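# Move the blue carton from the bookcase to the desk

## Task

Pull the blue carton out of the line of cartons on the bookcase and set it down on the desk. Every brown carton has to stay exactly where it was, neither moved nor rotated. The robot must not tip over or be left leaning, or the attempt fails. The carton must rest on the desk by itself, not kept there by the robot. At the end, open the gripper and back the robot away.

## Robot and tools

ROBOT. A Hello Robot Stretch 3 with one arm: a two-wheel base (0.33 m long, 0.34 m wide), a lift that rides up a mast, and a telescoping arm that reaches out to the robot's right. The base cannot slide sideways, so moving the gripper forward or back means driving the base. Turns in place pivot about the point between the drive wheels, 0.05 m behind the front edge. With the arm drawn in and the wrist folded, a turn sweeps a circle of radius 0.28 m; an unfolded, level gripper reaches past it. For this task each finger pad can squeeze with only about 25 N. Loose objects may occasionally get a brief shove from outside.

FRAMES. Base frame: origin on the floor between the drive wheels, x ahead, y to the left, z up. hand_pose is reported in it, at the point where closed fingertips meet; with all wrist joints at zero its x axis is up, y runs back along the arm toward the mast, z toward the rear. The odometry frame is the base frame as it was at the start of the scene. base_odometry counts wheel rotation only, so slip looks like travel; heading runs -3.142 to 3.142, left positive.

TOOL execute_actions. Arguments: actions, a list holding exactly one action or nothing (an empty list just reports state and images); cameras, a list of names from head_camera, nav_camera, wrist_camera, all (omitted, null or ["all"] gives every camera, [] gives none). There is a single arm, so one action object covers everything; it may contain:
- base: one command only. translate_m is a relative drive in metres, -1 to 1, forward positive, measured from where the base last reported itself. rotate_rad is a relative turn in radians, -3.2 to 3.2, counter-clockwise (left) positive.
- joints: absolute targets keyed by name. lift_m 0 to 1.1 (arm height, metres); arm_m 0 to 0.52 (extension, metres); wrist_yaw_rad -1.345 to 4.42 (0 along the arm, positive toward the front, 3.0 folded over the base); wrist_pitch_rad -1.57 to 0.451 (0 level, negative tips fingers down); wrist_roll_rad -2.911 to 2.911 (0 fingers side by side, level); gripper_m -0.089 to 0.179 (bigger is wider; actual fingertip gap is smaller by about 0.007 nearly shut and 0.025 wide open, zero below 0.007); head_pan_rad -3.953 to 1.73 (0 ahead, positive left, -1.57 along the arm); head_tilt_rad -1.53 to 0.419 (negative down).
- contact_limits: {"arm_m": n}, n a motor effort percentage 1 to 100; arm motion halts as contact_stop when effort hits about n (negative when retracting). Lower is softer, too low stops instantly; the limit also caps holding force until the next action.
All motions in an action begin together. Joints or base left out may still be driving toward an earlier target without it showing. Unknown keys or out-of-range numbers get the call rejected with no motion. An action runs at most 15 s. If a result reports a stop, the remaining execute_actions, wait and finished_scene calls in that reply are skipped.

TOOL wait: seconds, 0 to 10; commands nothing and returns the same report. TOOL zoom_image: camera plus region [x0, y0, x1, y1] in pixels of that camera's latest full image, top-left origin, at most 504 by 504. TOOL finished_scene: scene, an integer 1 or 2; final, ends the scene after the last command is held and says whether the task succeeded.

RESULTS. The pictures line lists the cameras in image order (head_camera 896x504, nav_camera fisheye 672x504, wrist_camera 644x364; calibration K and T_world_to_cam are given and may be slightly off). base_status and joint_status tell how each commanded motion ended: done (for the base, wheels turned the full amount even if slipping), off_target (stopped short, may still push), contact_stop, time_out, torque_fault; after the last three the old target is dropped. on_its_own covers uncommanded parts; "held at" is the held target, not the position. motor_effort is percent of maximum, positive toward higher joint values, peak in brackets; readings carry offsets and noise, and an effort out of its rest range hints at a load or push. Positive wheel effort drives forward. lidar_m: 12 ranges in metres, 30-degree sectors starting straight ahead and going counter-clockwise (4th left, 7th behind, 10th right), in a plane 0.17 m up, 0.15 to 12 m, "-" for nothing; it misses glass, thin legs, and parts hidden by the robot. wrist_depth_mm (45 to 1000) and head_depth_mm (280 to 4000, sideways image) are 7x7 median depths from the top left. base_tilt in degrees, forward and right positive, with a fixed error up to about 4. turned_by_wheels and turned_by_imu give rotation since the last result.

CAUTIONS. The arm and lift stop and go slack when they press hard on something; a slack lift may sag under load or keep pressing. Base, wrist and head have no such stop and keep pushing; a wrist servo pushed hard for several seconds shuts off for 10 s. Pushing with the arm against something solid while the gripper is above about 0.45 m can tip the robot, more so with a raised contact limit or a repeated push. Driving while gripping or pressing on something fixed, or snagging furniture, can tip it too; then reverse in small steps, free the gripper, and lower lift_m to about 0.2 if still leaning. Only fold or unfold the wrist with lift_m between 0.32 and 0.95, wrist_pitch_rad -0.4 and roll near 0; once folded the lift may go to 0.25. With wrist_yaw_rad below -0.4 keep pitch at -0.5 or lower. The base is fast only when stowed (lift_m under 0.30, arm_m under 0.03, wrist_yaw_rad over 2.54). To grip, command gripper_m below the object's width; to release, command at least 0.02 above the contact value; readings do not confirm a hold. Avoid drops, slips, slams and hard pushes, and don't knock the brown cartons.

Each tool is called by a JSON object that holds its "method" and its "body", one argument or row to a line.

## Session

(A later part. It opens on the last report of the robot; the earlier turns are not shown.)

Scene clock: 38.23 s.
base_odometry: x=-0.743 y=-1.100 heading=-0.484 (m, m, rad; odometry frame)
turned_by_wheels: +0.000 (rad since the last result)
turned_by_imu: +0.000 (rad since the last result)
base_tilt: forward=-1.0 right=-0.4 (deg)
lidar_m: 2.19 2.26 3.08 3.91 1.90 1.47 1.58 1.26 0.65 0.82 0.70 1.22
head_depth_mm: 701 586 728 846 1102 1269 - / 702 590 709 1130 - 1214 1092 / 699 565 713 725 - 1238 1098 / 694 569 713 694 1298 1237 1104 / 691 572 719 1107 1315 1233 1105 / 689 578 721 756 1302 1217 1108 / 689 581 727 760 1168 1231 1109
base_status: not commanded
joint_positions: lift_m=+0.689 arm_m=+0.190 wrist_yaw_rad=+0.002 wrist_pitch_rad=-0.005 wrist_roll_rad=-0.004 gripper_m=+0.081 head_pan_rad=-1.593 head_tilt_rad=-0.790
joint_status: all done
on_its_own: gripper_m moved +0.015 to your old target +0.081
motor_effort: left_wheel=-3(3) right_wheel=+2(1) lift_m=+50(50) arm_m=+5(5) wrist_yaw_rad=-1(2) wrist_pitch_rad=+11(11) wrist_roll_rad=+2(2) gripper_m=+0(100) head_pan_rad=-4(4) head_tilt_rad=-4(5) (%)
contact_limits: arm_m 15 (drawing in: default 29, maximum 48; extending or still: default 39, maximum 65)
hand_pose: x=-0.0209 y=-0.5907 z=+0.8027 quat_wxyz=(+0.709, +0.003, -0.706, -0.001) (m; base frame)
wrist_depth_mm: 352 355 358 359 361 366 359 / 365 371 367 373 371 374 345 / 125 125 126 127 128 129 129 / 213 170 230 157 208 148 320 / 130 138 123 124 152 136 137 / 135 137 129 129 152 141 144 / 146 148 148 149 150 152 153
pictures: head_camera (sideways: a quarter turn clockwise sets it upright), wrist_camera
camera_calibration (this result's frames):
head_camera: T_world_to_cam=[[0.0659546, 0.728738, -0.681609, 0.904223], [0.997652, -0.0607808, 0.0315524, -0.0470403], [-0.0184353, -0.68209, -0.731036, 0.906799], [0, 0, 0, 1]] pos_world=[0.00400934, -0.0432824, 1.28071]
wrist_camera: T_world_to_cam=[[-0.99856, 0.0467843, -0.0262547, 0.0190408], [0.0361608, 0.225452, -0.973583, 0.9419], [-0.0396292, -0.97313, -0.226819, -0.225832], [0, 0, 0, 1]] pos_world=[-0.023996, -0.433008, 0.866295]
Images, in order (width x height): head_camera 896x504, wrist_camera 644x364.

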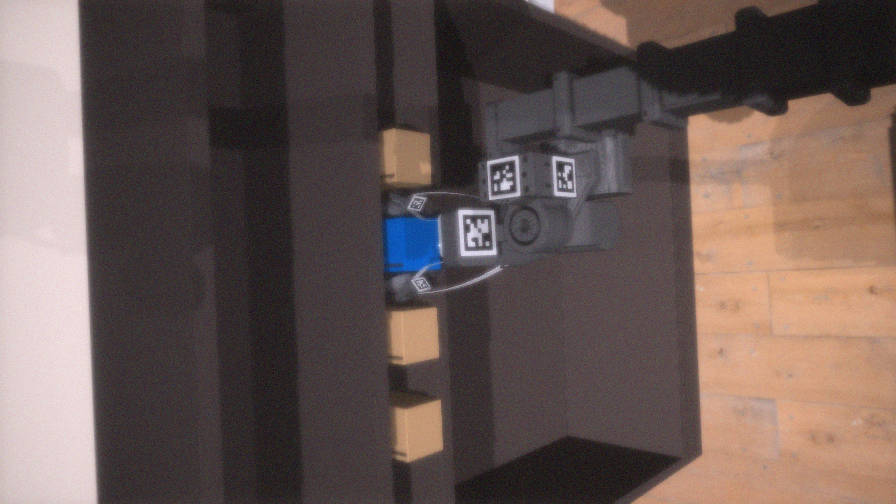

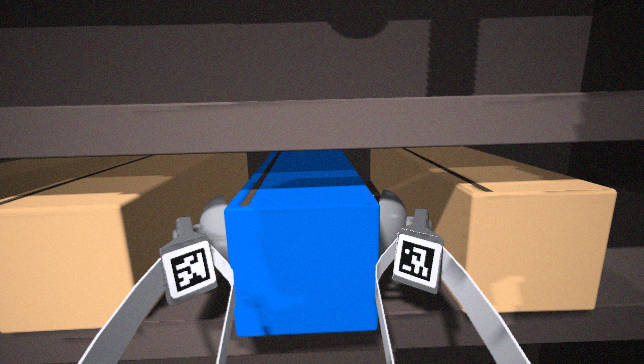

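{"method": "execute_actions", "body": {
  "actions": [
    {"joints":{"gripper_m":-0.03}}
  ],
  "cameras": []
}}

{"method": "execute_actions", "body": {
  "actions": [
    {"joints":{"arm_m":0.12}}
  ],
  "cameras": ["wrist_camera"]
}}

{"method": "execute_actions", "body": {
  "actions": [
    {"joints":{"lift_m":0.702,"gripper_m":-0.03}}
  ],
  "cameras": ["wrist_camera","head_camera"]
}}

Scene clock: 40.27 s.
base_odometry: x=-0.743 y=-1.100 heading=-0.484 (m, m, rad; odometry frame)
turned_by_wheels: +0.000 (rad since the last result)
turned_by_imu: +0.000 (rad since the last result)
base_tilt: forward=-0.9 right=-0.4 (deg)
lidar_m: 2.18 2.26 3.06 3.90 1.91 1.47 1.58 1.25 0.66 0.82 0.70 1.22
head_depth_mm: 698 588 728 844 1105 1272 - / 701 594 708 1134 - 1219 1094 / 700 566 710 734 - 1221 1097 / 692 567 718 697 1298 1235 1101 / 691 570 716 1115 1313 1235 1106 / 684 576 721 752 1302 1214 1103 / 691 583 725 757 1168 1235 1117
base_status: not commanded
joint_positions: lift_m=+0.689 arm_m=+0.190 wrist_yaw_rad=+0.002 wrist_pitch_rad=-0.005 wrist_roll_rad=-0.004 gripper_m=+0.033 head_pan_rad=-1.593 head_tilt_rad=-0.790
joint_status: gripper_m off_target (ended at +0.033, target -0.030)
motor_effort: left_wheel=-3(3) right_wheel=+2(2) lift_m=+50(50) arm_m=+5(5) wrist_yaw_rad=-1(1) wrist_pitch_rad=+11(11) wrist_roll_rad=+2(2) gripper_m=-100(100) head_pan_rad=-3(3) head_tilt_rad=-5(5) (%)
hand_pose: x=-0.0209 y=-0.5907 z=+0.8027 quat_wxyz=(+0.709, +0.003, -0.706, -0.001) (m; base frame)
wrist_depth_mm: 355 356 358 360 362 366 358 / 365 368 371 369 375 374 345 / 124 125 126 127 128 129 130 / 213 170 229 157 213 148 320 / 130 141 128 129 152 135 137 / 135 138 136 134 152 141 144 / 146 147 148 150 151 152 153
pictures: none
No camera images: the call's "cameras" was empty. Leave "cameras" out to get every camera's image.

Scene clock: 41.97 s.
base_odometry: x=-0.743 y=-1.100 heading=-0.484 (m, m, rad; odometry frame)
turned_by_wheels: +0.000 (rad since the last result)
turned_by_imu: +0.000 (rad since the last result)
base_tilt: forward=-1.0 right=-0.4 (deg)
lidar_m: 2.19 2.26 3.07 3.90 1.90 1.47 1.58 1.26 0.66 0.82 0.70 1.22
head_depth_mm: 701 587 728 844 1100 1281 - / 700 592 707 1140 1304 - 1094 / 697 564 712 1127 1331 1198 1097 / 692 568 712 665 1334 1228 1100 / 689 573 718 941 1303 1236 1107 / 688 575 721 754 1302 1218 1107 / 691 581 726 758 1179 1237 1112
base_status: not commanded
joint_positions: lift_m=+0.689 arm_m=+0.120 wrist_yaw_rad=+0.002 wrist_pitch_rad=-0.005 wrist_roll_rad=-0.004 gripper_m=+0.005 head_pan_rad=-1.593 head_tilt_rad=-0.790
joint_status: all done
on_its_own: gripper_m moved -0.028 toward your old target -0.030
motor_effort: left_wheel=-3(3) right_wheel=+1(2) lift_m=+50(50) arm_m=-6(6) wrist_yaw_rad=-1(2) wrist_pitch_rad=+11(11) wrist_roll_rad=+2(2) gripper_m=-100(100) head_pan_rad=-3(4) head_tilt_rad=-5(5) (%)
hand_pose: x=-0.0209 y=-0.5215 z=+0.8027 quat_wxyz=(+0.709, +0.003, -0.706, -0.001) (m; base frame)
wrist_depth_mm: 415 416 423 425 428 429 358 / 428 433 432 437 442 441 346 / 191 192 194 195 197 244 332 / 246 198 228 157 206 204 333 / 224 203 128 129 207 217 227 / 467 503 135 134 519 510 351 / 511 527 531 531 536 519 370
pictures: wrist_camera
camera_calibration (this result's frames):
wrist_camera: T_world_to_cam=[[-0.99856, 0.0467885, -0.0262539, 0.0158033], [0.0361609, 0.225451, -0.973583, 0.926297], [-0.0396335, -0.97313, -0.226819, -0.158482], [0, 0, 0, 1]] pos_world=[-0.0239964, -0.363798, 0.866295]
Images, in order (width x height): wrist_camera 644x364.

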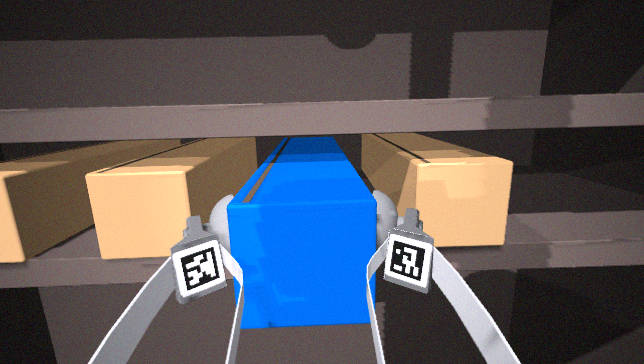

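Scene clock: 42.73 s.
base_odometry: x=-0.743 y=-1.100 heading=-0.484 (m, m, rad; odometry frame)
turned_by_wheels: +0.000 (rad since the last result)
turned_by_imu: +0.000 (rad since the last result)
base_tilt: forward=-1.0 right=-0.4 (deg)
lidar_m: 2.19 2.26 3.08 3.89 1.90 1.47 1.58 1.26 0.66 0.82 0.70 1.22
head_depth_mm: 702 588 730 842 1108 1264 - / 701 589 707 1130 1288 - 1094 / 699 565 709 1128 - 1211 1100 / 695 570 714 648 1289 1243 1104 / 688 574 721 1114 1320 1221 1103 / 686 578 720 752 1317 1219 1110 / 689 581 725 757 1178 1234 1117
base_status: not commanded
joint_positions: lift_m=+0.701 arm_m=+0.120 wrist_yaw_rad=+0.002 wrist_pitch_rad=-0.005 wrist_roll_rad=-0.004 gripper_m=-0.002 head_pan_rad=-1.593 head_tilt_rad=-0.790
joint_status: gripper_m off_target (ended at -0.002, target -0.030); the others done
motor_effort: left_wheel=-3(3) right_wheel=+2(1) lift_m=+50(51) arm_m=-6(6) wrist_yaw_rad=-1(2) wrist_pitch_rad=+11(11) wrist_roll_rad=+2(2) gripper_m=-100(100) head_pan_rad=-3(3) head_tilt_rad=-5(5) (%)
hand_pose: x=-0.0209 y=-0.5215 z=+0.8147 quat_wxyz=(+0.709, +0.003, -0.706, -0.001) (m; base frame)
wrist_depth_mm: 414 419 421 421 426 429 358 / 429 435 434 437 445 444 362 / 194 195 196 198 198 199 202 / 241 222 252 160 231 372 349 / 235 202 128 129 208 224 256 / 217 217 135 134 522 452 336 / 515 524 533 537 539 511 370
pictures: head_camera (sideways: a quarter turn clockwise sets it upright), wrist_camera
camera_calibration (this result's frames):
head_camera: T_world_to_cam=[[0.0659546, 0.728738, -0.681609, 0.904223], [0.997652, -0.0607808, 0.0315524, -0.0470403], [-0.0184353, -0.68209, -0.731036, 0.906799], [0, 0, 0, 1]] pos_world=[0.00400934, -0.0432824, 1.28071]
wrist_camera: T_world_to_cam=[[-0.99856, 0.0467849, -0.0262549, 0.016118], [0.0361611, 0.225452, -0.973583, 0.937972], [-0.0396297, -0.97313, -0.226819, -0.155759], [0, 0, 0, 1]] pos_world=[-0.0239961, -0.363795, 0.878288]
Images, in order (width x height): head_camera 896x504, wrist_camera 644x364.

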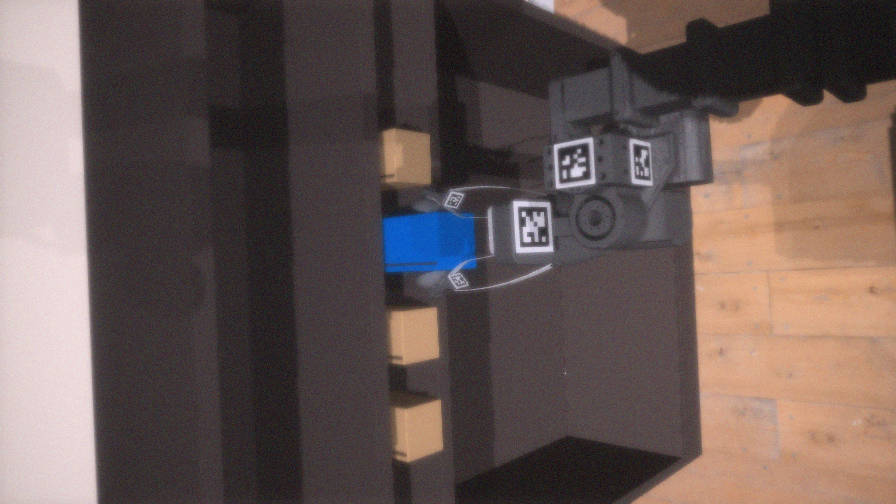

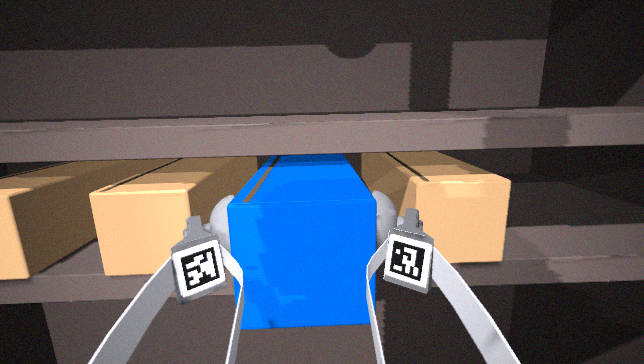

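{"method": "execute_actions", "body": {
  "actions": [
    {"joints":{"arm_m":0.0}}
  ],
  "cameras": ["wrist_camera","head_camera"]
}}

Scene clock: 45.13 s.
base_odometry: x=-0.743 y=-1.100 heading=-0.484 (m, m, rad; odometry frame)
turned_by_wheels: +0.000 (rad since the last result)
turned_by_imu: +0.000 (rad since the last result)
base_tilt: forward=-1.0 right=-0.4 (deg)
lidar_m: 2.19 2.26 3.07 3.45 1.90 1.47 1.58 1.26 0.66 0.82 0.70 1.22
head_depth_mm: 701 588 728 843 1104 1274 - / 704 592 708 1129 1290 1235 - / 696 565 710 768 1308 1225 - / 693 569 717 630 1291 1230 1080 / 687 573 721 1108 1316 1233 1105 / 687 576 722 752 1310 1222 1109 / 691 582 727 758 1165 1228 1114
base_status: not commanded
joint_positions: lift_m=+0.701 arm_m=+0.003 wrist_yaw_rad=+0.002 wrist_pitch_rad=-0.005 wrist_roll_rad=-0.004 gripper_m=-0.014 head_pan_rad=-1.593 head_tilt_rad=-0.790
joint_status: all done
joint sent to its limit — the command would take arm_m past its lower limit, so that joint was sent only as far as its limit.
on_its_own: gripper_m moved -0.012 toward your old target -0.030
motor_effort: left_wheel=-3(3) right_wheel=+2(2) lift_m=+50(50) arm_m=-6(4) wrist_yaw_rad=-1(0) wrist_pitch_rad=+11(11) wrist_roll_rad=+2(2) gripper_m=-99(100) head_pan_rad=-4(4) head_tilt_rad=-5(5) (%)
hand_pose: x=-0.0209 y=-0.4038 z=+0.8147 quat_wxyz=(+0.709, +0.003, -0.706, -0.001) (m; base frame)
wrist_depth_mm: 513 517 529 533 536 530 359 / 529 538 548 555 547 522 357 / 437 348 376 311 341 376 324 / 410 319 314 160 323 427 346 / 344 332 128 129 335 508 365 / 529 627 135 134 653 544 404 / 526 649 666 670 680 514 430
pictures: head_camera (sideways: a quarter turn clockwise sets it upright), wrist_camera
camera_calibration (this result's frames):
head_camera: T_world_to_cam=[[0.0659547, 0.728738, -0.681609, 0.904223], [0.997652, -0.060781, 0.0315524, -0.0470403], [-0.0184354, -0.68209, -0.731036, 0.906799], [0, 0, 0, 1]] pos_world=[0.00400933, -0.0432824, 1.28071]
wrist_camera: T_world_to_cam=[[-0.998551, 0.0469703, -0.0262616, 0.0106468], [0.0362095, 0.225445, -0.973583, 0.911448], [-0.0398089, -0.973123, -0.226819, -0.0412733], [0, 0, 0, 1]] pos_world=[-0.0240148, -0.246145, 0.878288]
Images, in order (width x height): head_camera 896x504, wrist_camera 644x364.

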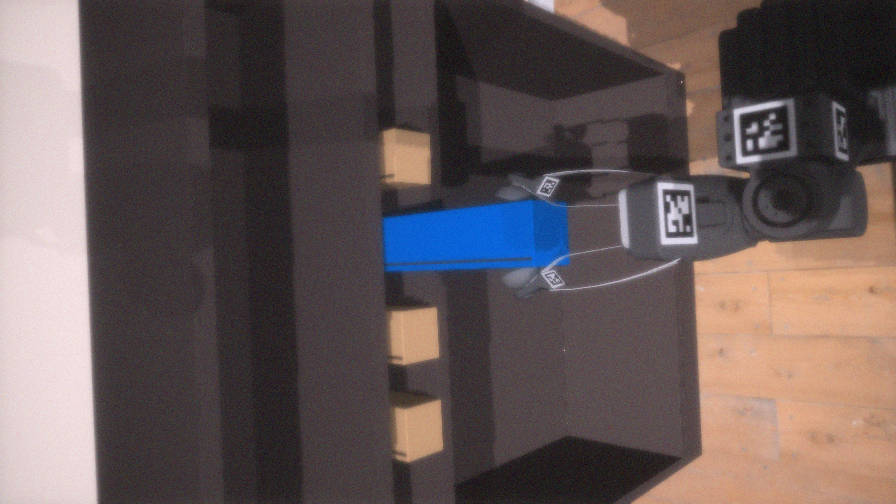

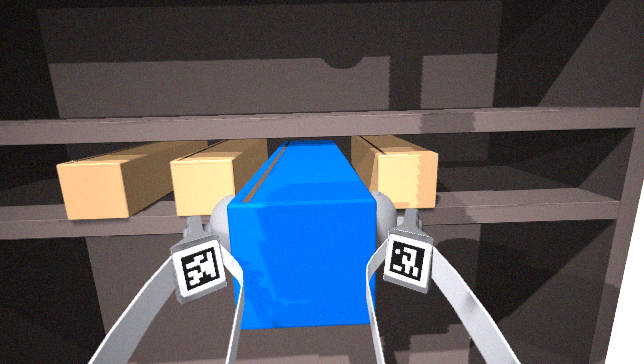

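{"method": "execute_actions", "body": {
  "actions": [
    {"base":{"translate_m":-0.04},"joints":{"wrist_yaw_rad":0.09}}
  ],
  "cameras": []
}}

{"method": "execute_actions", "body": {
  "actions": [
    {"base":{"translate_m":-0.04},"joints":{"wrist_yaw_rad":0.18}}
  ],
  "cameras": []
}}

{"method": "execute_actions", "body": {
  "actions": [
    {"base":{"translate_m":-0.04},"joints":{"wrist_yaw_rad":0.275,"head_pan_rad":-1.3}}
  ],
  "cameras": ["wrist_camera","head_camera"]
}}

Scene clock: 48.10 s.
base_odometry: x=-0.779 y=-1.081 heading=-0.484 (m, m, rad; odometry frame)
turned_by_wheels: +0.000 (rad since the last result)
turned_by_imu: +0.000 (rad since the last result)
base_tilt: forward=-1.0 right=-0.5 (deg)
lidar_m: 2.23 2.31 3.13 3.45 1.88 1.43 1.54 1.26 0.64 0.82 0.73 1.22
head_depth_mm: 700 587 717 788 1374 1270 - / 704 590 709 1049 1262 1245 - / 698 564 713 1121 1315 1232 - / 694 569 714 633 916 1223 1087 / 690 572 718 768 1311 1236 1103 / 688 577 720 753 1301 1213 1112 / 691 584 727 727 1281 1227 1111
base_status: done
joint_positions: lift_m=+0.701 arm_m=+0.003 wrist_yaw_rad=+0.087 wrist_pitch_rad=-0.005 wrist_roll_rad=-0.004 gripper_m=-0.007 head_pan_rad=-1.593 head_tilt_rad=-0.790
joint_status: all done
on_its_own: gripper_m is held at -0.008, not at your -0.030, by its stall guard, which is still easing
motor_effort: left_wheel=-3(9) right_wheel=+1(3) lift_m=+50(51) arm_m=-6(5) wrist_yaw_rad=+2(4) wrist_pitch_rad=+11(11) wrist_roll_rad=+2(2) gripper_m=-69(100) head_pan_rad=-3(3) head_tilt_rad=-5(4) (%)
hand_pose: x=+0.0008 y=-0.4029 z=+0.8147 quat_wxyz=(+0.708, +0.033, -0.705, +0.029) (m; base frame)
wrist_depth_mm: 508 548 539 535 525 515 361 / 520 570 556 547 540 525 360 / 440 393 378 312 341 374 299 / 434 337 322 160 316 425 341 / 481 615 128 129 325 490 328 / 523 662 135 134 632 561 362 / 517 694 687 671 656 527 384
pictures: none
No camera images: the call's "cameras" was empty. Leave "cameras" out to get every camera's image.

Scene clock: 50.17 s.
base_odometry: x=-0.814 y=-1.063 heading=-0.484 (m, m, rad; odometry frame)
turned_by_wheels: +0.000 (rad since the last result)
turned_by_imu: +0.000 (rad since the last result)
base_tilt: forward=-1.0 right=-0.4 (deg)
lidar_m: 2.27 2.35 3.19 3.44 1.86 1.40 1.50 1.26 0.62 0.82 0.75 1.22
head_depth_mm: 707 587 669 829 1412 1274 - / 698 590 707 911 1123 1258 - / 701 564 713 1125 1320 1230 1041 / 694 569 714 711 1289 - 1089 / 690 574 716 677 1301 1227 1105 / 688 576 723 734 1301 1221 1105 / 692 582 724 758 1299 1220 1110
base_status: done
joint_positions: lift_m=+0.701 arm_m=+0.003 wrist_yaw_rad=+0.177 wrist_pitch_rad=-0.005 wrist_roll_rad=-0.004 gripper_m=+0.003 head_pan_rad=-1.593 head_tilt_rad=-0.790
joint_status: all done
on_its_own: gripper_m is held at +0.002, not at your -0.030, by its stall guard, which is still easing
motor_effort: left_wheel=-3(10) right_wheel=+1(3) lift_m=+50(51) arm_m=-5(6) wrist_yaw_rad=+3(3) wrist_pitch_rad=+11(11) wrist_roll_rad=+2(2) gripper_m=-32(85) head_pan_rad=-3(3) head_tilt_rad=-5(4) (%)
hand_pose: x=+0.0236 y=-0.3998 z=+0.8147 quat_wxyz=(+0.706, +0.064, -0.703, +0.061) (m; base frame)
wrist_depth_mm: 503 575 553 530 515 495 369 / 511 597 574 556 536 509 367 / 473 396 375 320 341 374 292 / 473 363 342 160 312 421 343 / 495 659 128 129 320 510 305 / 514 661 135 134 627 590 365 / 512 730 715 673 652 548 365
pictures: none
No camera images: the call's "cameras" was empty. Leave "cameras" out to get every camera's image.

Scene clock: 52.23 s.
base_odometry: x=-0.849 y=-1.044 heading=-0.484 (m, m, rad; odometry frame)
turned_by_wheels: +0.000 (rad since the last result)
turned_by_imu: +0.000 (rad since the last result)
base_tilt: forward=-1.0 right=-0.4 (deg)
lidar_m: 2.31 2.39 3.23 3.90 1.85 1.37 1.46 1.26 0.60 0.82 0.78 1.22
head_depth_mm: 668 556 706 719 1176 1191 - / 683 562 710 719 1280 1194 - / 697 565 711 630 570 - 1086 / 711 598 718 771 1318 1237 1109 / 724 604 743 1209 1358 1260 1102 / 734 841 750 1205 1297 1260 1102 / 747 822 784 994 1416 1271 1104
base_status: done
joint_positions: lift_m=+0.701 arm_m=+0.003 wrist_yaw_rad=+0.272 wrist_pitch_rad=-0.005 wrist_roll_rad=-0.004 gripper_m=+0.011 head_pan_rad=-1.307 head_tilt_rad=-0.790
joint_status: all done
on_its_own: gripper_m is held at +0.011, not at your -0.030, by its stall guard, which is still easing
motor_effort: left_wheel=-3(10) right_wheel=+2(4) lift_m=+50(50) arm_m=-6(6) wrist_yaw_rad=+2(4) wrist_pitch_rad=+11(11) wrist_roll_rad=+2(2) gripper_m=-7(75) head_pan_rad=+3(26) head_tilt_rad=-5(5) (%)
hand_pose: x=+0.0474 y=-0.3944 z=+0.8147 quat_wxyz=(+0.702, +0.098, -0.699, +0.094) (m; base frame)
wrist_depth_mm: 497 593 577 548 512 489 391 / 499 634 605 569 527 500 385 / 468 396 377 331 340 371 289 / 465 392 361 160 313 424 355 / 514 636 128 129 315 310 301 / 541 639 135 134 618 570 372 / 561 714 748 681 629 583 370
pictures: head_camera (sideways: a quarter turn clockwise sets it upright), wrist_camera
camera_calibration (this result's frames):
head_camera: T_world_to_cam=[[-0.14248, 0.717711, -0.681609, 0.905495], [0.974223, 0.223368, 0.0315524, -0.0468974], [0.174895, -0.659544, -0.731036, 0.90562], [0, 0, 0, 1]] pos_world=[0.0163147, -0.0421118, 1.28071]
wrist_camera: T_world_to_cam=[[-0.974924, -0.220982, -0.0262624, -0.0284215], [-0.0252129, 0.226938, -0.973583, 0.910355], [0.221104, -0.948507, -0.226819, -0.0320579], [0, 0, 0, 1]] pos_world=[0.00233204, -0.243282, 0.878288]
Images, in order (width x height): head_camera 896x504, wrist_camera 644x364.

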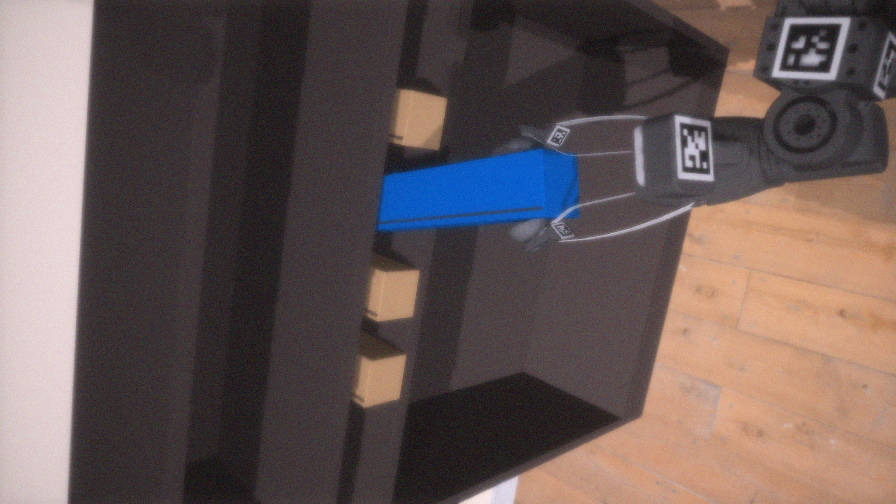

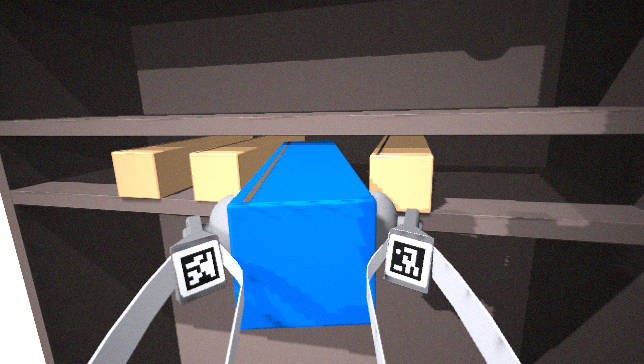

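{"method": "execute_actions", "body": {
  "actions": [
    {"base":{"translate_m":-0.03},"joints":{"wrist_yaw_rad":0.37,"gripper_m":0.008}}
  ],
  "cameras": []
}}

{"method": "execute_actions", "body": {
  "actions": [
    {"base":{"translate_m":-0.04},"joints":{"wrist_yaw_rad":0.47}}
  ],
  "cameras": []
}}

{"method": "execute_actions", "body": {
  "actions": [
    {"base":{"translate_m":-0.04},"joints":{"wrist_yaw_rad":0.58}}
  ],
  "cameras": ["wrist_camera","head_camera"]
}}

Scene clock: 53.77 s.
base_odometry: x=-0.876 y=-1.030 heading=-0.484 (m, m, rad; odometry frame)
turned_by_wheels: +0.000 (rad since the last result)
turned_by_imu: +0.000 (rad since the last result)
base_tilt: forward=-1.0 right=-0.4 (deg)
lidar_m: 2.34 2.41 3.25 3.45 1.85 1.35 1.43 1.26 0.59 0.76 0.80 0.80
head_depth_mm: 667 557 705 719 1115 1198 - / 683 559 707 739 1280 1203 - / 698 566 713 726 1252 - 1088 / 714 600 715 672 1285 1232 1096 / 723 604 718 1217 1351 1254 1110 / 730 839 744 1232 1338 1255 1104 / 752 847 785 1022 1382 1272 1103
base_status: done
joint_positions: lift_m=+0.701 arm_m=+0.003 wrist_yaw_rad=+0.367 wrist_pitch_rad=-0.005 wrist_roll_rad=-0.004 gripper_m=+0.012 head_pan_rad=-1.307 head_tilt_rad=-0.790
joint_status: gripper_m off_target (ended at +0.012, target +0.008); the others done
motor_effort: left_wheel=-2(10) right_wheel=+2(2) lift_m=+50(50) arm_m=-6(5) wrist_yaw_rad=+4(5) wrist_pitch_rad=+11(11) wrist_roll_rad=+2(2) gripper_m=-64(100) head_pan_rad=+4(4) head_tilt_rad=-5(5) (%)
hand_pose: x=+0.0704 y=-0.3868 z=+0.8147 quat_wxyz=(+0.697, +0.131, -0.693, +0.127) (m; base frame)
wrist_depth_mm: 490 572 605 557 515 476 443 / 507 618 646 584 535 494 439 / 512 550 393 348 337 368 288 / 938 464 380 161 313 425 368 / - 640 129 129 316 310 281 / - 613 135 134 615 553 408 / - 690 784 713 643 571 402
pictures: none
No camera images: the call's "cameras" was empty. Leave "cameras" out to get every camera's image.

Scene clock: 55.83 s.
base_odometry: x=-0.911 y=-1.012 heading=-0.484 (m, m, rad; odometry frame)
turned_by_wheels: +0.000 (rad since the last result)
turned_by_imu: +0.000 (rad since the last result)
base_tilt: forward=-0.9 right=-0.4 (deg)
lidar_m: 2.37 2.46 3.29 3.47 1.85 1.32 1.39 1.26 0.58 0.61 0.85 0.83
head_depth_mm: 668 558 704 720 1027 1244 - / 681 561 706 743 1279 1200 - / 697 566 706 1112 1286 - 1082 / 712 600 714 614 1257 1230 1105 / 723 605 722 1214 1348 1265 1101 / 735 611 748 1267 1350 1263 1105 / 750 848 757 1094 1296 1267 1109
base_status: done
joint_positions: lift_m=+0.701 arm_m=+0.003 wrist_yaw_rad=+0.467 wrist_pitch_rad=-0.005 wrist_roll_rad=-0.004 gripper_m=+0.015 head_pan_rad=-1.307 head_tilt_rad=-0.790
joint_status: all done
on_its_own: gripper_m is held at +0.014, not at your +0.008, by its stall guard, which is not easing now
motor_effort: left_wheel=-2(10) right_wheel=+1(3) lift_m=+50(50) arm_m=-6(6) wrist_yaw_rad=+3(4) wrist_pitch_rad=+11(11) wrist_roll_rad=+2(2) gripper_m=-62(66) head_pan_rad=+4(4) head_tilt_rad=-4(5) (%)
hand_pose: x=+0.0939 y=-0.3764 z=+0.8147 quat_wxyz=(+0.690, +0.165, -0.686, +0.162) (m; base frame)
wrist_depth_mm: 968 565 640 583 528 477 431 / - 602 706 606 548 488 446 / - 561 435 371 336 366 287 / - 563 416 160 321 425 400 / - 652 128 129 326 310 277 / - 643 135 134 617 553 453 / - 699 827 732 650 568 437
pictures: none
No camera images: the call's "cameras" was empty. Leave "cameras" out to get every camera's image.

Scene clock: 57.90 s.
base_odometry: x=-0.947 y=-0.993 heading=-0.484 (m, m, rad; odometry frame)
turned_by_wheels: +0.000 (rad since the last result)
turned_by_imu: +0.000 (rad since the last result)
base_tilt: forward=-1.0 right=-0.4 (deg)
lidar_m: 2.42 2.50 3.35 3.45 1.85 1.29 1.35 1.26 0.91 0.57 0.85 0.86
head_depth_mm: 668 556 704 720 1319 1245 - / 680 562 706 743 1257 1207 - / 698 565 712 1116 1312 - 1078 / 714 598 741 751 551 1237 1106 / 723 605 743 656 1323 1263 1108 / 731 610 745 1267 1365 1268 1101 / 753 843 754 1169 1314 1266 1112
base_status: done
joint_positions: lift_m=+0.701 arm_m=+0.003 wrist_yaw_rad=+0.577 wrist_pitch_rad=-0.005 wrist_roll_rad=-0.004 gripper_m=+0.015 head_pan_rad=-1.307 head_tilt_rad=-0.790
joint_status: all done
on_its_own: gripper_m is held at +0.014, not at your +0.008, by its stall guard, which is not easing now
motor_effort: left_wheel=-2(9) right_wheel=+2(4) lift_m=+51(50) arm_m=-5(6) wrist_yaw_rad=+3(5) wrist_pitch_rad=+11(11) wrist_roll_rad=+2(2) gripper_m=-63(61) head_pan_rad=+3(4) head_tilt_rad=-5(4) (%)
hand_pose: x=+0.1183 y=-0.3624 z=+0.8147 quat_wxyz=(+0.680, +0.203, -0.676, +0.200) (m; base frame)
wrist_depth_mm: - 570 649 597 538 477 430 / - 630 742 652 559 493 440 / - 640 492 404 342 366 284 / - 666 480 160 333 418 413 / - - 129 129 333 314 277 / - - 135 134 642 550 485 / - - 807 778 665 564 500
pictures: head_camera (sideways: a quarter turn clockwise sets it upright), wrist_camera
camera_calibration (this result's frames):
head_camera: T_world_to_cam=[[-0.142519, 0.717703, -0.681609, 0.905495], [0.974211, 0.223421, 0.0315524, -0.0468973], [0.174931, -0.659534, -0.731036, 0.90562], [0, 0, 0, 1]] pos_world=[0.016317, -0.0421112, 1.28071]
wrist_camera: T_world_to_cam=[[-0.863603, -0.503487, -0.0262666, -0.0677602], [-0.0921795, 0.208901, -0.973583, 0.906258], [0.495674, -0.838368, -0.226819, -0.0099185], [0, 0, 0, 1]] pos_world=[0.0299368, -0.231751, 0.878288]
Images, in order (width x height): head_camera 896x504, wrist_camera 644x364.

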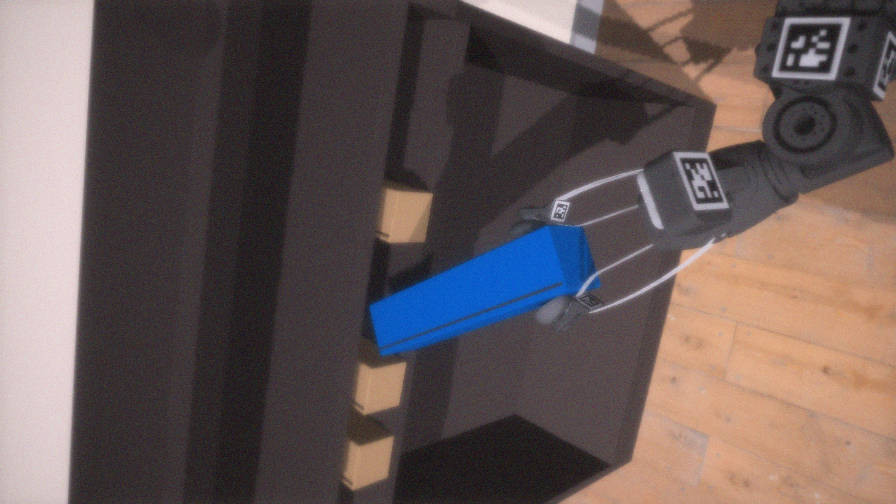

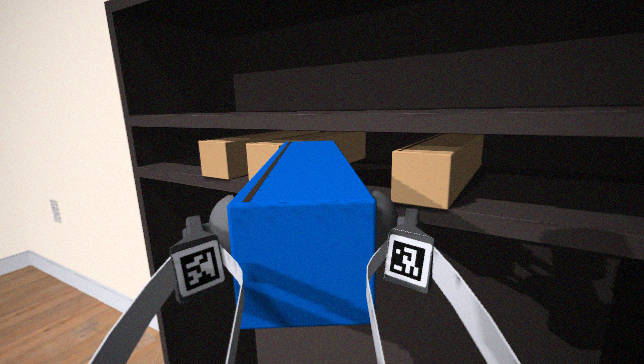

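{"method": "execute_actions", "body": {
  "actions": [
    {"joints":{"wrist_yaw_rad":1.3,"head_pan_rad":0,"head_tilt_rad":-0.5}}
  ],
  "cameras": []
}}

{"method": "execute_actions", "body": {
  "actions": [
    {"base":{"rotate_rad":1.34},"joints":{"wrist_yaw_rad":2.6,"lift_m":0.29}}
  ],
  "cameras": ["wrist_camera"]
}}

{"method": "execute_actions", "body": {
  "actions": [
    {"base":{"translate_m":1}}
  ],
  "cameras": []
}}

{"method": "execute_actions", "body": {
  "actions": [
    {"base":{"translate_m":1}}
  ]
}}

Scene clock: 59.93 s.
base_odometry: x=-0.947 y=-0.993 heading=-0.484 (m, m, rad; odometry frame)
turned_by_wheels: +0.000 (rad since the last result)
turned_by_imu: +0.000 (rad since the last result)
base_tilt: forward=-1.0 right=-0.4 (deg)
lidar_m: 2.42 2.50 3.38 3.46 1.85 1.29 1.35 1.26 0.91 0.57 0.85 0.86
head_depth_mm: 1974 2114 2252 2227 1843 1474 1214 / 1972 2167 2400 2467 1843 1474 1222 / 1975 2142 2398 2485 1855 1488 1228 / 1979 2169 2407 2516 1873 1481 1226 / 1971 2149 2376 2560 1904 1489 1235 / 1946 2124 2380 2513 1875 1505 1236 / 1937 2120 2347 2468 1896 1491 1236
base_status: not commanded
joint_positions: lift_m=+0.701 arm_m=+0.003 wrist_yaw_rad=+1.297 wrist_pitch_rad=-0.005 wrist_roll_rad=-0.004 gripper_m=+0.015 head_pan_rad=-0.007 head_tilt_rad=-0.508
joint_status: all done
on_its_own: gripper_m is held at +0.014, not at your +0.008, by its stall guard, which is not easing now
motor_effort: left_wheel=-2(3) right_wheel=+2(1) lift_m=+50(50) arm_m=-6(6) wrist_yaw_rad=+3(4) wrist_pitch_rad=+11(11) wrist_roll_rad=+2(2) gripper_m=-62(62) head_pan_rad=+4(42) head_tilt_rad=+4(23) (%)
hand_pose: x=+0.2252 y=-0.2171 z=+0.8147 quat_wxyz=(+0.566, +0.428, -0.561, +0.426) (m; base frame)
wrist_depth_mm: - - - - - 633 561 / - - - - - 670 568 / - - - - 678 466 366 / - - - 160 699 483 349 / - - 129 129 715 758 587 / - - 135 134 770 758 599 / - - - - 804 776 608
pictures: none
No camera images: the call's "cameras" was empty. Leave "cameras" out to get every camera's image.

Scene clock: 64.50 s.
base_odometry: x=-0.947 y=-0.993 heading=+0.855 (m, m, rad; odometry frame)
turned_by_wheels: +1.340 (rad since the last result)
turned_by_imu: +1.341 (rad since the last result)
base_tilt: forward=-1.0 right=-0.4 (deg)
lidar_m: 3.46 2.31 1.29 1.35 1.35 1.01 0.57 0.82 0.86 1.80 2.42 2.81
head_depth_mm: 3467 3767 3600 2475 1848 1472 1210 / 3497 3702 3752 2472 1858 1462 1220 / 3346 3675 3837 2498 1871 1491 1217 / 3310 3460 3838 2537 1854 1482 1230 / 3181 3403 3632 2557 1893 1486 1236 / 3129 3366 3616 2576 1869 1506 1243 / 3057 3291 3532 2544 1921 1505 1241
base_status: done
joint_positions: lift_m=+0.291 arm_m=+0.003 wrist_yaw_rad=+2.597 wrist_pitch_rad=-0.005 wrist_roll_rad=-0.003 gripper_m=+0.015 head_pan_rad=-0.007 head_tilt_rad=-0.507
joint_status: all done
on_its_own: gripper_m is held at +0.014, not at your +0.008, by its stall guard, which is not easing now
motor_effort: left_wheel=-4(9) right_wheel=+3(7) lift_m=+18(48) arm_m=-5(5) wrist_yaw_rad=+3(5) wrist_pitch_rad=+11(11) wrist_roll_rad=+2(2) gripper_m=-63(62) head_pan_rad=+4(4) head_tilt_rad=+3(4) (%)
hand_pose: x=+0.1114 y=+0.0713 z=+0.4039 quat_wxyz=(+0.193, +0.680, -0.188, +0.682) (m; base frame)
wrist_depth_mm: - - - - - - - / - - - - - - - / - - - - - - - / - - - 161 - - - / - - 129 129 - - - / 877 868 135 134 747 817 800 / 678 670 628 624 643 646 635
pictures: wrist_camera
camera_calibration (this result's frames):
wrist_camera: T_world_to_cam=[[0.828481, -0.559392, -0.0264691, -0.0505332], [-0.148339, -0.173628, -0.973575, 0.448582], [0.540014, 0.810515, -0.226827, 0.141361], [0, 0, 0, 1]] pos_world=[0.0320713, -0.0649561, 0.467455]
Images, in order (width x height): wrist_camera 644x364.

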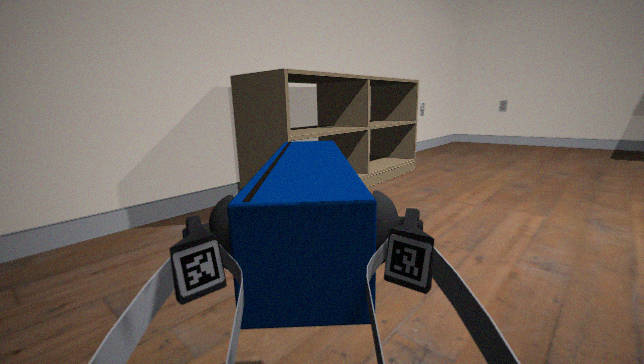

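Scene clock: 69.60 s.
base_odometry: x=-0.291 y=-0.238 heading=+0.855 (m, m, rad; odometry frame)
turned_by_wheels: +0.000 (rad since the last result)
turned_by_imu: +0.002 (rad since the last result)
base_tilt: forward=-1.0 right=-0.4 (deg)
lidar_m: 2.46 2.94 1.65 1.30 1.17 1.87 1.57 1.59 2.15 2.18 2.17 2.52
head_depth_mm: 2697 2953 3224 2498 1842 1452 1210 / 2620 2818 3080 2471 1829 1470 1214 / 2530 2723 3130 2504 1870 1475 1229 / 2455 2630 2963 2505 1868 1480 1233 / 2399 2593 2902 2498 1883 1485 1243 / 2326 2557 2446 2544 1885 1500 1236 / 2308 2474 2683 2583 1910 1500 1232
base_status: done
joint_positions: lift_m=+0.291 arm_m=+0.003 wrist_yaw_rad=+2.597 wrist_pitch_rad=-0.005 wrist_roll_rad=-0.003 gripper_m=+0.015 head_pan_rad=-0.007 head_tilt_rad=-0.506
joint_status: not commanded
on_its_own: gripper_m is held at +0.014, not at your +0.008, by its stall guard, which is not easing now
motor_effort: left_wheel=-3(10) right_wheel=+2(9) lift_m=+18(18) arm_m=-5(6) wrist_yaw_rad=+2(3) wrist_pitch_rad=+11(11) wrist_roll_rad=+2(2) gripper_m=-61(61) head_pan_rad=+4(3) head_tilt_rad=+3(3) (%)
hand_pose: x=+0.1113 y=+0.0714 z=+0.4039 quat_wxyz=(+0.192, +0.680, -0.188, +0.682) (m; base frame)
wrist_depth_mm: - - - - - - - / - - - - - - - / - - - - - - - / - - - 160 - - - / - - 129 129 - - - / 876 868 135 134 742 823 798 / 682 672 636 620 641 636 630
pictures: none
No camera images: the call's "cameras" was empty. Leave "cameras" out to get every camera's image.

Scene clock: 74.70 s.
base_odometry: x=+0.365 y=+0.517 heading=+0.855 (m, m, rad; odometry frame)
turned_by_wheels: +0.000 (rad since the last result)
turned_by_imu: +0.002 (rad since the last result)
base_tilt: forward=-1.0 right=-0.4 (deg)
lidar_m: 1.96 1.50 2.11 1.46 1.84 1.75 2.56 2.52 2.21 1.93 1.93 1.84
head_depth_mm: 1788 1977 1721 2061 1835 1460 1209 / 1761 1929 1727 2317 1850 1474 1221 / 1721 1885 1747 2283 1857 1479 1221 / 1634 1817 1762 2206 1866 1479 1221 / 1588 1751 1778 2164 1880 1495 1233 / 1552 1701 1791 1642 1773 1500 1235 / 1528 1670 1763 1385 1900 1501 1248
base_status: done
joint_positions: lift_m=+0.291 arm_m=+0.003 wrist_yaw_rad=+2.597 wrist_pitch_rad=-0.005 wrist_roll_rad=-0.003 gripper_m=+0.015 head_pan_rad=-0.007 head_tilt_rad=-0.506
joint_status: not commanded
on_its_own: gripper_m is held at +0.014, not at your +0.008, by its stall guard, which is not easing now
motor_effort: left_wheel=-3(10) right_wheel=+1(9) lift_m=+18(18) arm_m=-6(6) wrist_yaw_rad=+3(2) wrist_pitch_rad=+11(11) wrist_roll_rad=+2(2) gripper_m=-61(61) head_pan_rad=+3(3) head_tilt_rad=+3(3) (%)
hand_pose: x=+0.1113 y=+0.0714 z=+0.4039 quat_wxyz=(+0.192, +0.680, -0.188, +0.682) (m; base frame)
wrist_depth_mm: - - - - - - - / - - - - - - - / - - - - - - - / - - - 160 - - - / - - 128 129 - - - / 882 876 135 134 742 819 815 / 683 669 636 623 648 638 636
pictures: head_camera (sideways: a quarter turn clockwise sets it upright), nav_camera (sideways: a quarter turn counterclockwise sets it upright), wrist_camera
camera_calibration (this result's frames):
head_camera: T_world_to_cam=[[-0.50925, 0.0531261, -0.858977, 1.13893], [0.0349271, 0.998546, 0.0410515, -0.0535479], [0.85991, -0.0090961, -0.510365, 0.614383], [0, 0, 0, 1]] pos_world=[0.0535573, -0.00144854, 1.29408]
nav_camera: T_world_to_cam=[[0.458819, 0.0267023, 0.888128, -1.11742], [0.0117998, -0.999643, 0.0239591, 0.0266716], [0.888451, -0.000513196, -0.458971, 0.550483], [0, 0, 0, 1]] pos_world=[0.0233026, 0.0567823, 1.24443]
wrist_camera: T_world_to_cam=[[0.828841, -0.558857, -0.0264691, -0.0504467], [-0.148227, -0.173724, -0.973575, 0.448565], [0.539491, 0.810863, -0.226828, 0.1414], [0, 0, 0, 1]] pos_world=[0.0320179, -0.0649216, 0.46745]
Images, in order (width x height): head_camera 896x504, nav_camera 672x504, wrist_camera 644x364.

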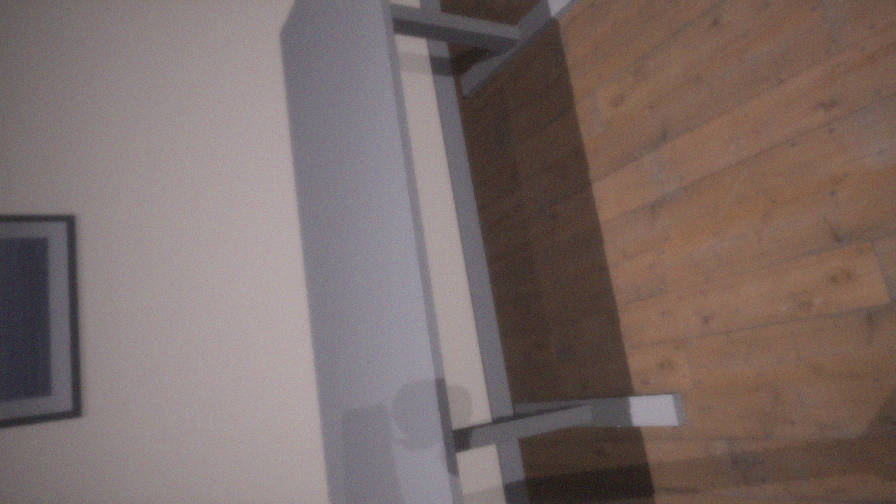

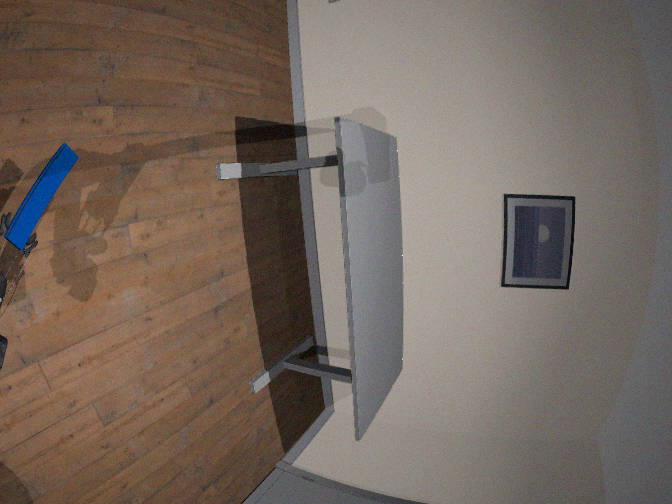

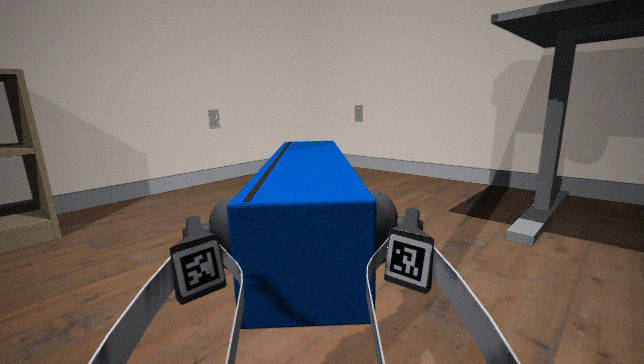

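{"method": "execute_actions", "body": {
  "actions": [
    {"base":{"translate_m":0.78}}
  ],
  "cameras": []
}}

{"method": "execute_actions", "body": {
  "actions": [
    {"joints":{"lift_m":0.68,"head_tilt_rad":-1.1}}
  ],
  "cameras": []
}}

{"method": "execute_actions", "body": {
  "actions": [
    {"base":{"translate_m":0.28},"joints":{"wrist_yaw_rad":1.6,"head_pan_rad":-0.3}}
  ]
}}

Scene clock: 79.40 s.
base_odometry: x=+0.877 y=+1.105 heading=+0.855 (m, m, rad; odometry frame)
turned_by_wheels: +0.000 (rad since the last result)
turned_by_imu: +0.001 (rad since the last result)
base_tilt: forward=-1.0 right=-0.5 (deg)
lidar_m: 1.21 0.80 1.41 2.03 2.03 2.01 3.27 3.42 1.99 1.72 1.72 1.16
head_depth_mm: 1096 1207 1347 1113 827 678 1217 / 1055 1170 1304 1131 831 662 1217 / 1031 1138 1256 1130 843 665 1188 / 985 1105 1213 1144 841 668 1175 / 964 1070 1178 1148 848 674 1151 / 935 1040 1148 1155 854 673 604 / 914 1016 1107 1165 852 678 588
base_status: done
joint_positions: lift_m=+0.291 arm_m=+0.003 wrist_yaw_rad=+2.597 wrist_pitch_rad=-0.005 wrist_roll_rad=-0.003 gripper_m=+0.015 head_pan_rad=-0.007 head_tilt_rad=-0.506
joint_status: not commanded
on_its_own: gripper_m is held at +0.014, not at your +0.008, by its stall guard, which is not easing now
motor_effort: left_wheel=-3(9) right_wheel=+2(10) lift_m=+18(18) arm_m=-6(5) wrist_yaw_rad=+2(3) wrist_pitch_rad=+11(11) wrist_roll_rad=+2(2) gripper_m=-62(62) head_pan_rad=+3(3) head_tilt_rad=+3(3) (%)
hand_pose: x=+0.1113 y=+0.0714 z=+0.4039 quat_wxyz=(+0.192, +0.680, -0.188, +0.682) (m; base frame)
wrist_depth_mm: - - - - 853 942 833 / - - - - - - 853 / - - - - - - 900 / - - - 160 - - 895 / - - 129 129 976 - 933 / 866 855 135 134 743 813 815 / 684 671 646 626 649 638 641
pictures: none
No camera images: the call's "cameras" was empty. Leave "cameras" out to get every camera's image.

Scene clock: 83.77 s.
base_odometry: x=+0.877 y=+1.105 heading=+0.855 (m, m, rad; odometry frame)
turned_by_wheels: +0.000 (rad since the last result)
turned_by_imu: +0.000 (rad since the last result)
base_tilt: forward=-1.0 right=-0.4 (deg)
lidar_m: 1.21 0.80 1.41 2.03 2.03 2.00 3.27 3.40 2.00 1.72 1.72 1.15
head_depth_mm: 892 769 707 1403 1275 1153 1096 / 890 773 697 1401 1279 1160 - / 892 772 687 1412 1267 1181 - / 894 776 689 1400 1268 1171 - / 894 775 688 1394 1287 436 - / 898 779 689 1376 1272 1133 1088 / 905 781 690 1309 464 1167 1075
base_status: not commanded
joint_positions: lift_m=+0.679 arm_m=+0.003 wrist_yaw_rad=+2.597 wrist_pitch_rad=-0.005 wrist_roll_rad=-0.003 gripper_m=+0.015 head_pan_rad=-0.007 head_tilt_rad=-1.086
joint_status: all done
on_its_own: gripper_m is held at +0.014, not at your +0.008, by its stall guard, which is not easing now
motor_effort: left_wheel=-3(4) right_wheel=+2(2) lift_m=+50(54) arm_m=-6(6) wrist_yaw_rad=+2(1) wrist_pitch_rad=+11(11) wrist_roll_rad=+2(2) gripper_m=-61(62) head_pan_rad=+4(3) head_tilt_rad=-7(35) (%)
hand_pose: x=+0.1113 y=+0.0714 z=+0.7927 quat_wxyz=(+0.192, +0.680, -0.188, +0.682) (m; base frame)
wrist_depth_mm: - - - - - - 851 / - - - - - - 851 / - - - - - - 876 / - - - 160 560 543 523 / - - 129 129 402 370 328 / - - 135 134 - - 925 / - - - - - - 968
pictures: none
No camera images: the call's "cameras" was empty. Leave "cameras" out to get every camera's image.

Scene clock: 88.03 s.
base_odometry: x=+1.061 y=+1.316 heading=+0.855 (m, m, rad; odometry frame)
turned_by_wheels: +0.000 (rad since the last result)
turned_by_imu: +0.000 (rad since the last result)
base_tilt: forward=-0.9 right=-0.5 (deg)
lidar_m: 0.94 0.94 0.59 1.94 1.91 2.23 3.52 3.26 1.92 1.65 0.95 0.99
head_depth_mm: 886 772 682 610 1265 1169 1049 / 889 771 686 618 580 1132 1089 / 893 773 683 507 573 1176 - / 895 777 579 608 558 1174 - / 892 778 688 617 561 1129 1075 / 870 780 689 619 559 525 1083 / 847 779 691 618 562 511 1064
base_status: done
joint_positions: lift_m=+0.679 arm_m=+0.003 wrist_yaw_rad=+1.603 wrist_pitch_rad=-0.005 wrist_roll_rad=-0.003 gripper_m=+0.015 head_pan_rad=-0.293 head_tilt_rad=-1.087
joint_status: all done
on_its_own: gripper_m is held at +0.014, not at your +0.008, by its stall guard, which is not easing now
motor_effort: left_wheel=-3(5) right_wheel=+1(6) lift_m=+50(50) arm_m=-6(6) wrist_yaw_rad=-1(6) wrist_pitch_rad=+11(11) wrist_roll_rad=+2(2) gripper_m=-62(61) head_pan_rad=-3(25) head_tilt_rad=-6(7) (%)
hand_pose: x=+0.2346 y=-0.1394 z=+0.7927 quat_wxyz=(+0.494, +0.508, -0.489, +0.508) (m; base frame)
wrist_depth_mm: 687 744 785 844 899 965 - / 726 766 816 876 926 - - / 741 786 841 896 981 - - / 643 624 529 160 559 537 522 / 366 361 129 129 336 332 328 / 258 255 135 134 220 241 237 / 198 197 187 184 189 188 186
pictures: head_camera (sideways: a quarter turn clockwise sets it upright), nav_camera (sideways: a quarter turn counterclockwise sets it upright), wrist_camera
camera_calibration (this result's frames):
head_camera: T_world_to_cam=[[-0.844677, 0.306577, -0.438784, 0.593429], [0.332391, 0.942951, 0.0189703, -0.0265919], [0.419567, -0.129824, -0.898392, 1.12169], [0, 0, 0, 1]] pos_world=[0.03947, -0.0112345, 1.26861]
nav_camera: T_world_to_cam=[[0.842119, -0.222792, 0.49112, -0.602364], [-0.261066, -0.965272, 0.00976076, 0.0468338], [0.47189, -0.136434, -0.871037, 1.08897], [0, 0, 0, 1]] pos_world=[0.00561403, 0.0595788, 1.24391]
wrist_camera: T_world_to_cam=[[-0.0164348, -0.999515, -0.0264673, -0.123307], [-0.226453, 0.0295039, -0.973575, 0.85547], [0.973884, -0.010007, -0.226828, 0.117666], [0, 0, 0, 1]] pos_world=[0.077104, -0.147309, 0.856291]
Images, in order (width x height): head_camera 896x504, nav_camera 672x504, wrist_camera 644x364.

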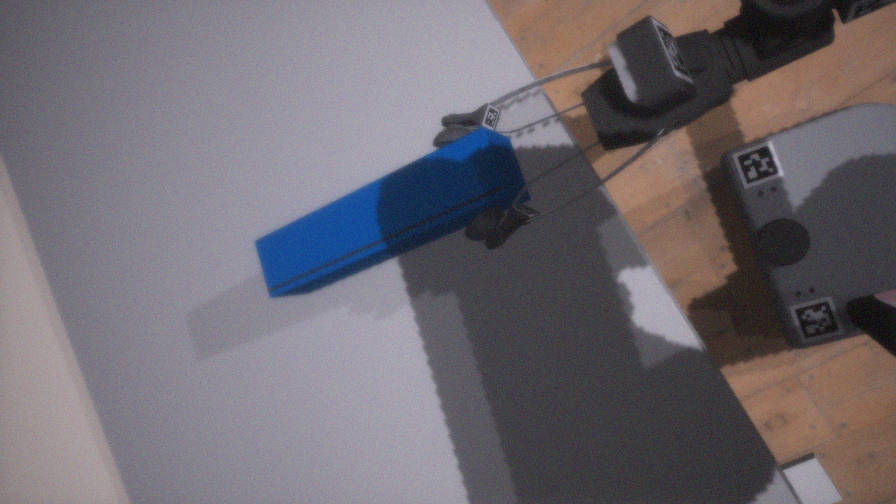

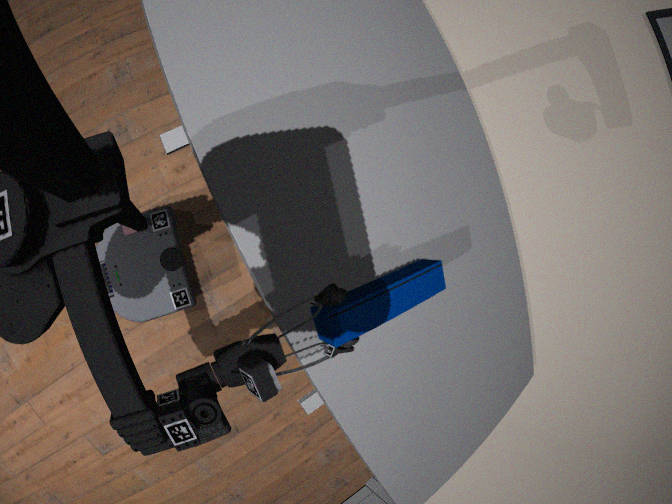

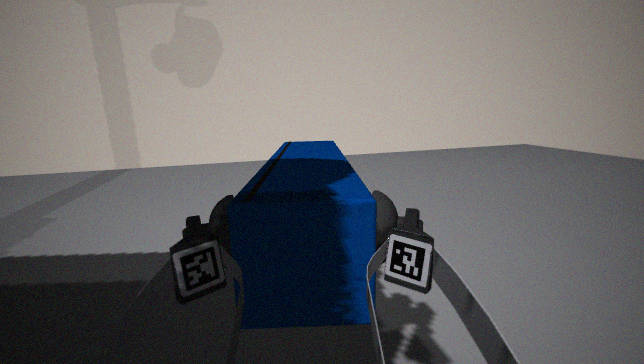

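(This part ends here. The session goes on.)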